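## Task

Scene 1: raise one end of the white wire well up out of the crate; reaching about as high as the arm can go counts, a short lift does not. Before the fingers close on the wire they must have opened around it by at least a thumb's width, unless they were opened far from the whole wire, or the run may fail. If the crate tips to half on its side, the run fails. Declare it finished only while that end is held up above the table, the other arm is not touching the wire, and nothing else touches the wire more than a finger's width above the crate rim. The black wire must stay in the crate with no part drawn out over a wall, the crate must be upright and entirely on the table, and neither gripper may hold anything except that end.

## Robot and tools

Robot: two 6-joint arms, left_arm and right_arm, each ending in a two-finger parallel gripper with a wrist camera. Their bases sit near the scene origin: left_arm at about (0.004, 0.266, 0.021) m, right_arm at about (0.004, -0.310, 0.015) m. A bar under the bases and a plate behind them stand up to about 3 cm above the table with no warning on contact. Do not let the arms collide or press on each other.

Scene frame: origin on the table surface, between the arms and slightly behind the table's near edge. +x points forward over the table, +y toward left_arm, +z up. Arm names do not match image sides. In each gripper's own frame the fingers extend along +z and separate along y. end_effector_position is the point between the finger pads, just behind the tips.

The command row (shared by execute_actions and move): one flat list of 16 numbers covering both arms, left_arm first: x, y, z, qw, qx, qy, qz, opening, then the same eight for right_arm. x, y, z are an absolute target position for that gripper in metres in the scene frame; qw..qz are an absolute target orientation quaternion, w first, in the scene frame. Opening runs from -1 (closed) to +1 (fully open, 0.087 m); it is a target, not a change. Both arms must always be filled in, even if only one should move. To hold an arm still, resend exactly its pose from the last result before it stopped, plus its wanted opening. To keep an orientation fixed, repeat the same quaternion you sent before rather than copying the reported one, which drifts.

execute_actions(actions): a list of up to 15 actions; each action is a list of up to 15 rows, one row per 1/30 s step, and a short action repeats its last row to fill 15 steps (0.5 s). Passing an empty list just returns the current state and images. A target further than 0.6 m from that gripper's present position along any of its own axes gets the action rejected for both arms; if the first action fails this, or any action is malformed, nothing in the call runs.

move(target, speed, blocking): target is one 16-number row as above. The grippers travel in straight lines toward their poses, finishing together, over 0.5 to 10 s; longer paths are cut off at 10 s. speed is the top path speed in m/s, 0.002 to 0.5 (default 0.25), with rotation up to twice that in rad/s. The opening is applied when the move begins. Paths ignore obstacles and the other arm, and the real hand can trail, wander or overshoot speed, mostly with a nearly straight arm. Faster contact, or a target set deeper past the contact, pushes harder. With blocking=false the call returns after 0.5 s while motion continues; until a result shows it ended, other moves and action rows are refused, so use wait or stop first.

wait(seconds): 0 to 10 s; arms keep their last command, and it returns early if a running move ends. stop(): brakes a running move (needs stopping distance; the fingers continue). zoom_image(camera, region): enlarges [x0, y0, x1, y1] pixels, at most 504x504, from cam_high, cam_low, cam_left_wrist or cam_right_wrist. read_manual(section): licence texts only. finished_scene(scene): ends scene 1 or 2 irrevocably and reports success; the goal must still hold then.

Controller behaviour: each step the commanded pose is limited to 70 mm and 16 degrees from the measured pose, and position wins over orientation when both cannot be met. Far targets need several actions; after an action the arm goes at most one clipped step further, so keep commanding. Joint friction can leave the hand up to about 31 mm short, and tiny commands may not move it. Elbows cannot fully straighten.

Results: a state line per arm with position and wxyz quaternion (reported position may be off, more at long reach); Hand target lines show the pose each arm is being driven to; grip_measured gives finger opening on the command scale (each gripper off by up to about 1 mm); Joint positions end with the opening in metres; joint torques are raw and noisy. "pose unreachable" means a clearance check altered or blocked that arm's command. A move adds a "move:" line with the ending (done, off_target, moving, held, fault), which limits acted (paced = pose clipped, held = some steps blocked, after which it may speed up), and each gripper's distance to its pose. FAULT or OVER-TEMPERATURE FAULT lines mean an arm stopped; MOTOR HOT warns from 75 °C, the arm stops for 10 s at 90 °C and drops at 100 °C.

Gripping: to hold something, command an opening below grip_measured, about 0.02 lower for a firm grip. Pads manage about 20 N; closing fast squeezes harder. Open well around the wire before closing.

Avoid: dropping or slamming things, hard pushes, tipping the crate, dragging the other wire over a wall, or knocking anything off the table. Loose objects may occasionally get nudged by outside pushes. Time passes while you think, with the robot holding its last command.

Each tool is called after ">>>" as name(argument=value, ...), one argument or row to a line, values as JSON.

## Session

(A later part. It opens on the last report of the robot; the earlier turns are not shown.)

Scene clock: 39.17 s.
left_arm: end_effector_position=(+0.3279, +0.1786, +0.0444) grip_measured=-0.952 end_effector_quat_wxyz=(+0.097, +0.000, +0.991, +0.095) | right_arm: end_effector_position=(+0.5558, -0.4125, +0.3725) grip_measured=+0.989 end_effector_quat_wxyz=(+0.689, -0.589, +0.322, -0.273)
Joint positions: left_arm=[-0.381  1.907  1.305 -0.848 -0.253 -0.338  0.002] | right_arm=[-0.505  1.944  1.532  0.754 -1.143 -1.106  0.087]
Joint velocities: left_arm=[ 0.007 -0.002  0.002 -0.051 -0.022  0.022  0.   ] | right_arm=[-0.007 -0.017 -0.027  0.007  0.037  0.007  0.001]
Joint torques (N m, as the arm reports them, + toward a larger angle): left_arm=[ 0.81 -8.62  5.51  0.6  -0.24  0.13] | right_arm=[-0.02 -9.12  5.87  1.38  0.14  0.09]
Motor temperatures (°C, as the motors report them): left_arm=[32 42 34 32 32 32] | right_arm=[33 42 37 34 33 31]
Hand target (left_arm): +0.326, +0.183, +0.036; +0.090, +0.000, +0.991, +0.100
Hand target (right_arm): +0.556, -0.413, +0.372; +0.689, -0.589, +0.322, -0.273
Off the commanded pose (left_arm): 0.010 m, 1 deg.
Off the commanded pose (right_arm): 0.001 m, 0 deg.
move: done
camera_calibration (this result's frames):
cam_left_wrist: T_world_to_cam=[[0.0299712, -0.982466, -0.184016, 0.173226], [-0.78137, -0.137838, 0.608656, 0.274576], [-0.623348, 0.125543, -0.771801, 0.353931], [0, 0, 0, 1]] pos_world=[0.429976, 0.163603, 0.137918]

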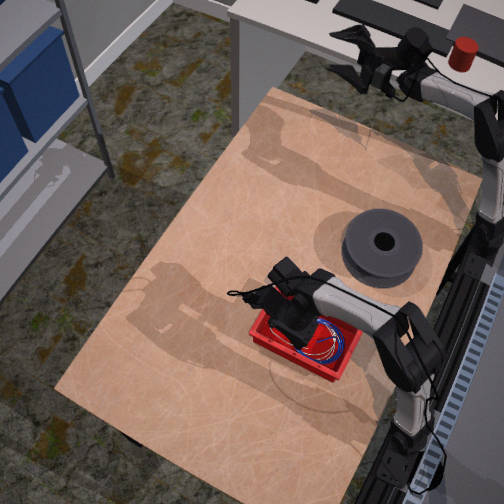

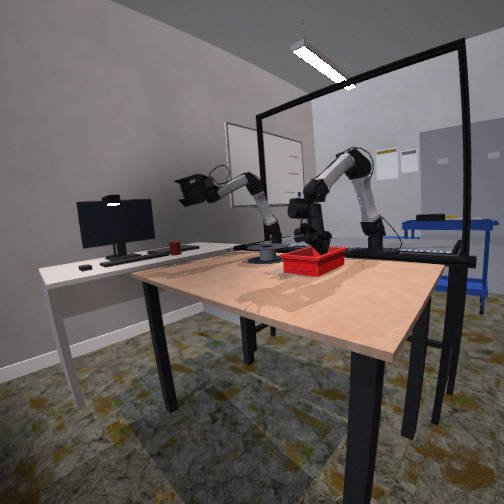

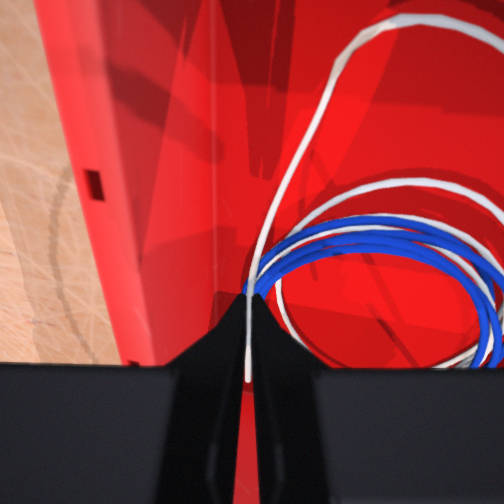

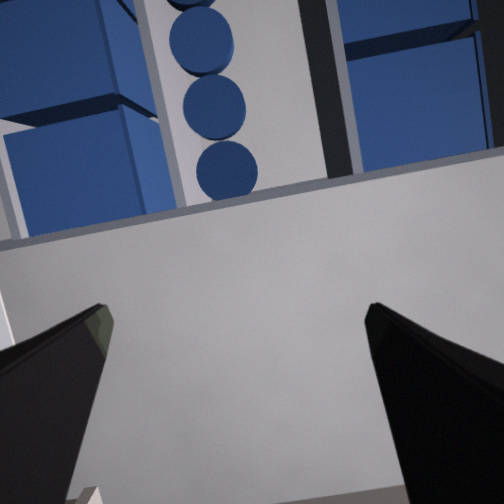

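Gripped. Lift in stages.

>>> move(
  target=[0.33,0.14,0.3,0.38,0.1,0.91,-0.05,-1,0.556,-0.413,0.372,0.689,-0.589,0.322,-0.273,1],
  speed=0.07,
)

>>> move(
  target=[0.32,0.14,0.5,0.69,0.13,0.69,-0.13,-1,0.556,-0.413,0.372,0.689,-0.589,0.322,-0.273,1],
  speed=0.06,
)

Scene clock: 46.73 s.
left_arm: end_effector_position=(+0.3315, +0.1441, +0.2881) grip_measured=-0.952 end_effector_quat_wxyz=(+0.369, +0.096, +0.924, -0.036) | right_arm: end_effector_position=(+0.5558, -0.4125, +0.3725) grip_measured=+0.989 end_effector_quat_wxyz=(+0.689, -0.589, +0.322, -0.273)
Joint positions: left_arm=[-0.45   1.415  1.592 -1.    -0.159 -0.151  0.002] | right_arm=[-0.505  1.944  1.532  0.754 -1.143 -1.106  0.087]
Joint velocities: left_arm=[-0.012  0.007 -0.017 -0.007 -0.022 -0.007 -0.001] | right_arm=[-0.012  0.007 -0.012 -0.022  0.022  0.037  0.   ]
Joint torques (N m, as the arm reports them, + toward a larger angle): left_arm=[-0.59 -7.57  9.57  1.33  0.    0.15] | right_arm=[-0.12 -9.09  5.84  1.38  0.1   0.11]
Motor temperatures (°C, as the motors report them): left_arm=[32 42 35 32 32 32] | right_arm=[33 43 38 35 33 31]
Hand target (left_arm): +0.328, +0.140, +0.302; +0.385, +0.103, +0.916, -0.046
Hand target (right_arm): +0.556, -0.413, +0.372; +0.689, -0.589, +0.322, -0.273
Off the commanded pose (left_arm): 0.013 m, 2 deg.
Off the commanded pose (right_arm): 0.001 m, 0 deg.
move: off_target (left_arm)
camera_calibration (this result's frames):
cam_left_wrist: T_world_to_cam=[[-0.195125, -0.980766, 0.00485567, 0.204061], [-0.975018, 0.194512, 0.107265, 0.285015], [-0.106146, 0.0161956, -0.994219, 0.456978], [0, 0, 0, 1]] pos_world=[0.366219, 0.137297, 0.422773]

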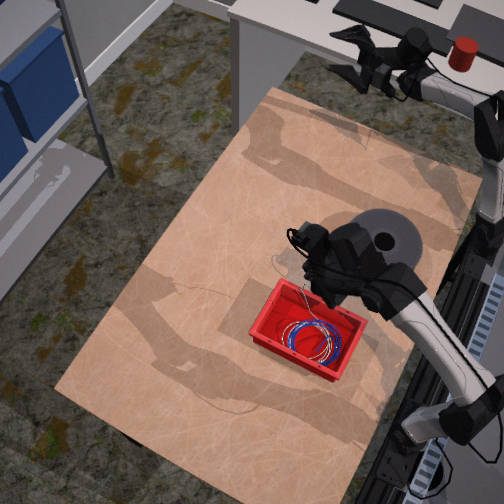

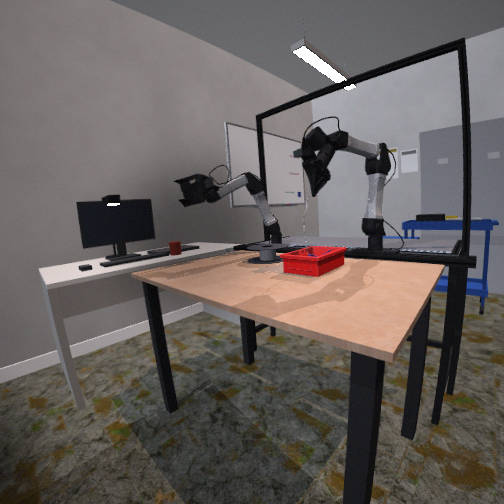

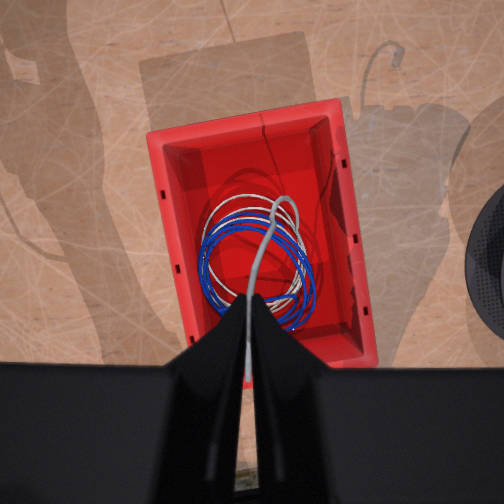

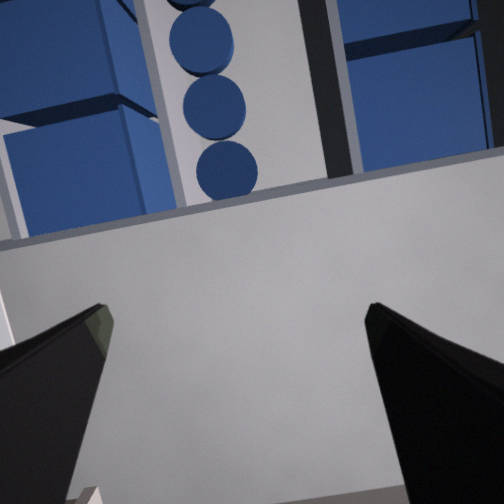

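Scene clock: 53.97 s.
left_arm: end_effector_position=(+0.3248, +0.1366, +0.4801) grip_measured=-0.952 end_effector_quat_wxyz=(+0.675, +0.134, +0.716, -0.120) | right_arm: end_effector_position=(+0.5558, -0.4125, +0.3725) grip_measured=+0.989 end_effector_quat_wxyz=(+0.689, -0.589, +0.322, -0.273)
Joint positions: left_arm=[-0.456  1.129  1.592 -0.525 -0.069  0.013  0.002] | right_arm=[-0.505  1.944  1.532  0.754 -1.143 -1.106  0.087]
Joint velocities: left_arm=[ 0.007 -0.002 -0.002 -0.007 -0.022  0.051 -0.   ] | right_arm=[-0.012  0.012  0.007 -0.081 -0.081 -0.081 -0.   ]
Joint torques (N m, as the arm reports them, + toward a larger angle): left_arm=[ 0.74 -4.01  8.66  1.87  0.08  0.15] | right_arm=[-0.05 -9.15  5.87  1.38  0.13  0.11]
Motor temperatures (°C, as the motors report them): left_arm=[32 41 36 34 32 32] | right_arm=[33 44 39 35 33 31]
Hand target (left_arm): +0.318, +0.141, +0.501; +0.697, +0.131, +0.694, -0.124
Hand target (right_arm): +0.556, -0.413, +0.372; +0.689, -0.589, +0.322, -0.273
Off the commanded pose (left_arm): 0.021 m, 4 deg.
Off the commanded pose (right_arm): 0.001 m, 0 deg.
move: off_target (left_arm)
camera_calibration (this result's frames):
cam_left_wrist: T_world_to_cam=[[-0.353499, -0.93543, 0.00290627, 0.240691], [-0.75005, 0.281585, -0.598444, 0.513135], [0.558984, -0.213729, -0.80116, 0.369971], [0, 0, 0, 1]] pos_world=[0.263153, 0.159732, 0.602788]

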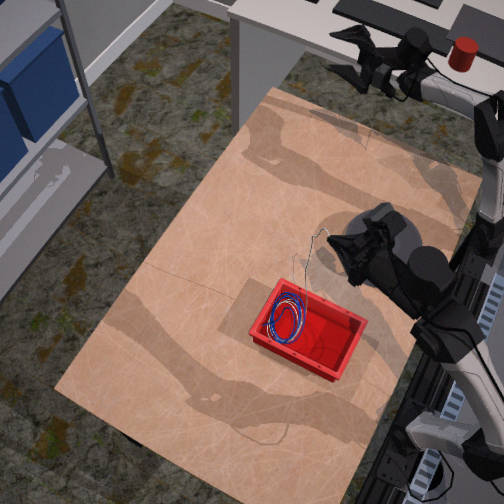

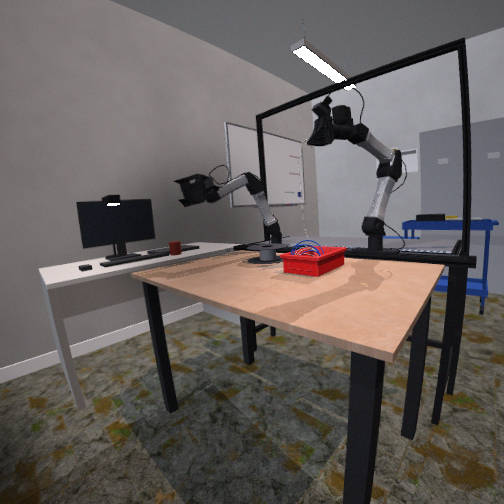

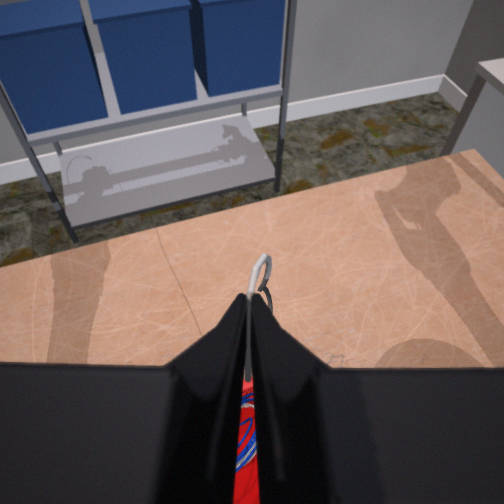

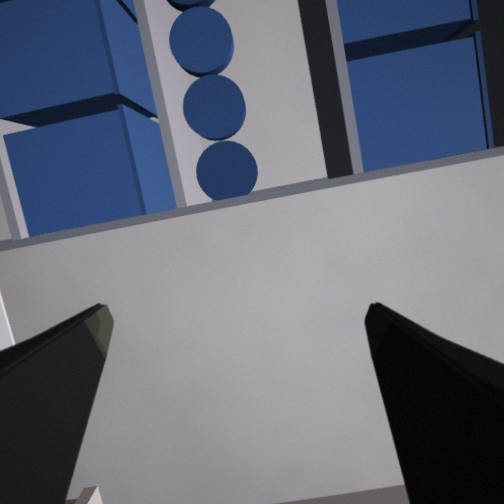

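The blue coil is tilting up; pull back toward −x as I rise.

>>> move(
  target=[0.25,0.16,0.58,0.69,0.13,0.69,-0.13,-1,0.556,-0.413,0.372,0.689,-0.589,0.322,-0.273,1],
  speed=0.05,
)

>>> zoom_image(
  camera="cam_high",
  region=[230,230,390,390],
)

>>> zoom_image(
  camera="cam_low",
  region=[250,180,370,290],
)

Scene clock: 59.73 s.
left_arm: end_effector_position=(+0.2475, +0.1636, +0.5759) grip_measured=-0.952 end_effector_quat_wxyz=(+0.694, +0.132, +0.696, -0.127) | right_arm: end_effector_position=(+0.5558, -0.4125, +0.3725) grip_measured=+0.989 end_effector_quat_wxyz=(+0.689, -0.589, +0.322, -0.273)
Joint positions: left_arm=[-0.532  1.212  2.186 -0.979 -0.136  0.013  0.002] | right_arm=[-0.505  1.944  1.532  0.754 -1.143 -1.106  0.087]
Joint velocities: left_arm=[-0.012  0.002 -0.007 -0.007 -0.037 -0.066  0.   ] | right_arm=[-0.012 -0.012 -0.007  0.066 -0.051 -0.022 -0.001]
Joint torques (N m, as the arm reports them, + toward a larger angle): left_arm=[-0.56  1.61  5.91  1.62 -0.07  0.  ] | right_arm=[ 0.   -9.08  5.93  1.42  0.12  0.12]
Motor temperatures (°C, as the motors report them): left_arm=[32 40 36 35 32 32] | right_arm=[33 45 39 35 33 31]
Hand target (left_arm): +0.250, +0.161, +0.579; +0.695, +0.131, +0.695, -0.131
Hand target (right_arm): +0.556, -0.413, +0.372; +0.689, -0.589, +0.322, -0.273
Off the commanded pose (left_arm): 0.006 m, 0 deg.
Off the commanded pose (right_arm): 0.001 m, 0 deg.
move: done
camera_calibration (this result's frames):
cam_left_wrist: T_world_to_cam=[[-0.361899, -0.932197, 0.00608991, 0.238041], [-0.715165, 0.27344, -0.643249, 0.523418], [0.59797, -0.237146, -0.765633, 0.46944], [0, 0, 0, 1]] pos_world=[0.179767, 0.190104, 0.694657]

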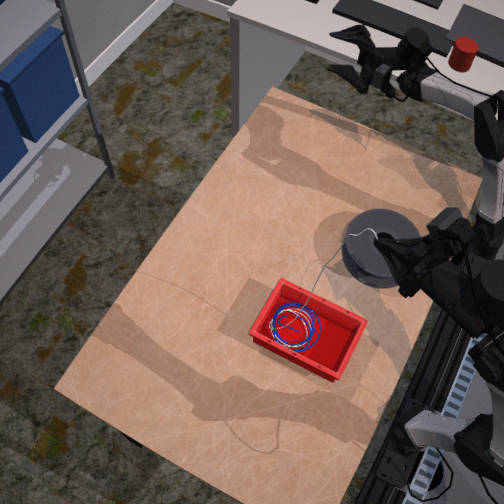

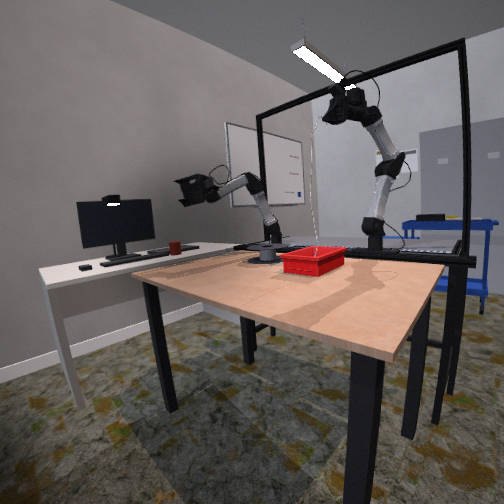

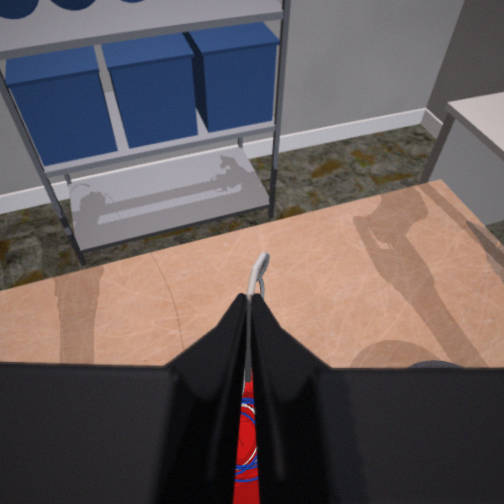

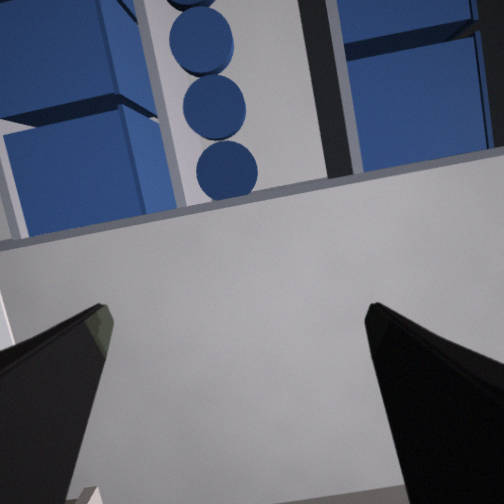

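Region (230, 230, 390, 390) of cam_high's 504x504 image, scaled by 3.150, with more detail than that image has.

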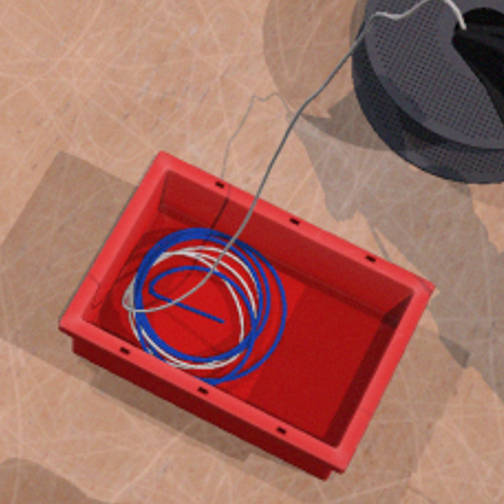

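Region (250, 180, 370, 290) of cam_low's 504x504 image, scaled by 4.200, with more detail than that image has; it fills the top 462 rows of this view, and the rest is white.

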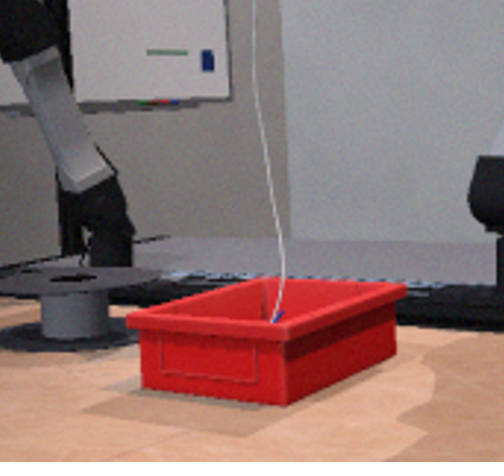

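>>> move(
  target=[0.29,0.15,0.72,0.85,0.09,0.49,-0.16,-1,0.556,-0.413,0.372,0.689,-0.589,0.322,-0.273,1],
  speed=0.06,
)

>>> zoom_image(
  camera="cam_low",
  region=[210,40,460,290],
)

Scene clock: 67.03 s.
left_arm: end_effector_position=(+0.2875, +0.1489, +0.7114) grip_measured=-0.952 end_effector_quat_wxyz=(+0.845, +0.089, +0.503, -0.158) | right_arm: end_effector_position=(+0.5558, -0.4125, +0.3725) grip_measured=+0.989 end_effector_quat_wxyz=(+0.689, -0.589, +0.322, -0.273)
Joint positions: left_arm=[-0.491  1.392  2.335 -0.443 -0.087  0.046  0.002] | right_arm=[-0.505  1.944  1.532  0.754 -1.143 -1.106  0.087]
Joint velocities: left_arm=[ 0.002  0.002  0.022 -0.007 -0.022 -0.007 -0.001] | right_arm=[ 0.007 -0.002 -0.007 -0.022  0.037  0.037 -0.001]
Joint torques (N m, as the arm reports them, + toward a larger angle): left_arm=[0.97 0.   5.57 1.48 0.09 0.14] | right_arm=[-0.08 -9.08  5.86  1.41  0.1   0.12]
Motor temperatures (°C, as the motors report them): left_arm=[32 39 36 36 32 32] | right_arm=[33 46 39 35 33 31]
Hand target (left_arm): +0.289, +0.150, +0.719; +0.853, +0.088, +0.491, -0.156
Hand target (right_arm): +0.556, -0.413, +0.372; +0.689, -0.589, +0.322, -0.273
Off the commanded pose (left_arm): 0.009 m, 2 deg.
Off the commanded pose (right_arm): 0.001 m, 0 deg.
move: done
camera_calibration (this result's frames):
cam_left_wrist: T_world_to_cam=[[-0.363679, -0.931328, 0.0191235, 0.229068], [-0.342469, 0.114585, -0.932516, 0.765526], [0.866287, -0.345685, -0.360623, 0.19661], [0, 0, 0, 1]] pos_world=[0.175156, 0.193586, 0.780386]

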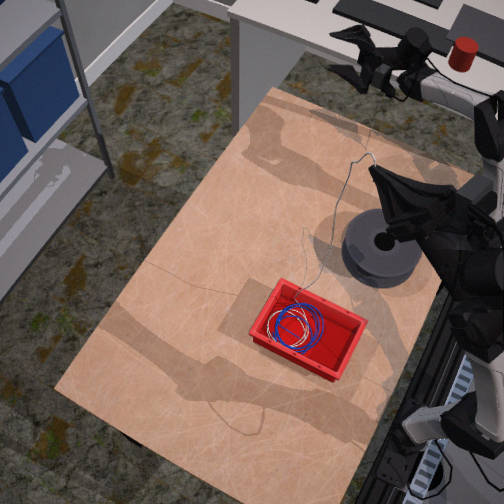

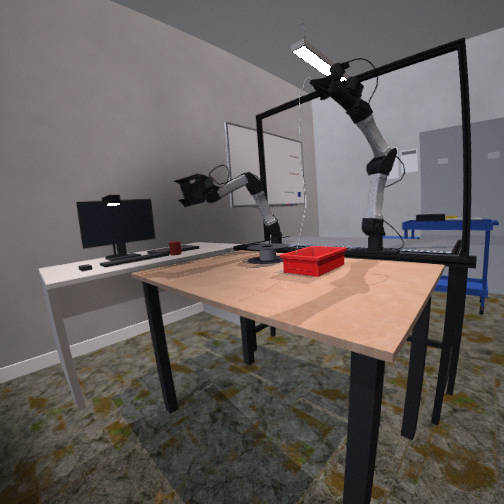

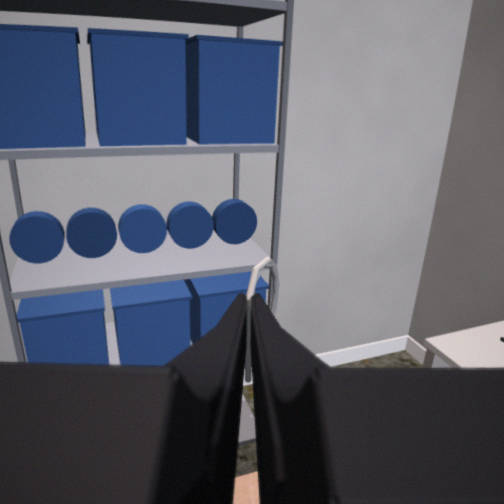

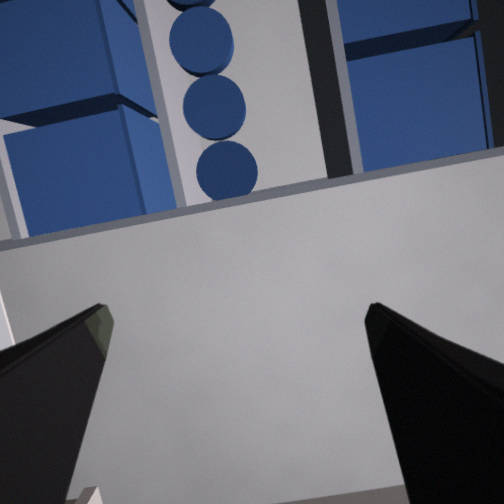

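Region (210, 40, 460, 290) of cam_low's 504x504 image, scaled by 2.016, with more detail than that image has.

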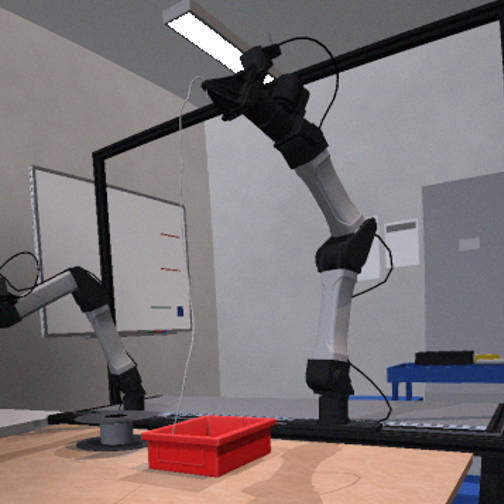

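>>> finished_scene(
  scene=1,
)

The scene is finished: the task was done.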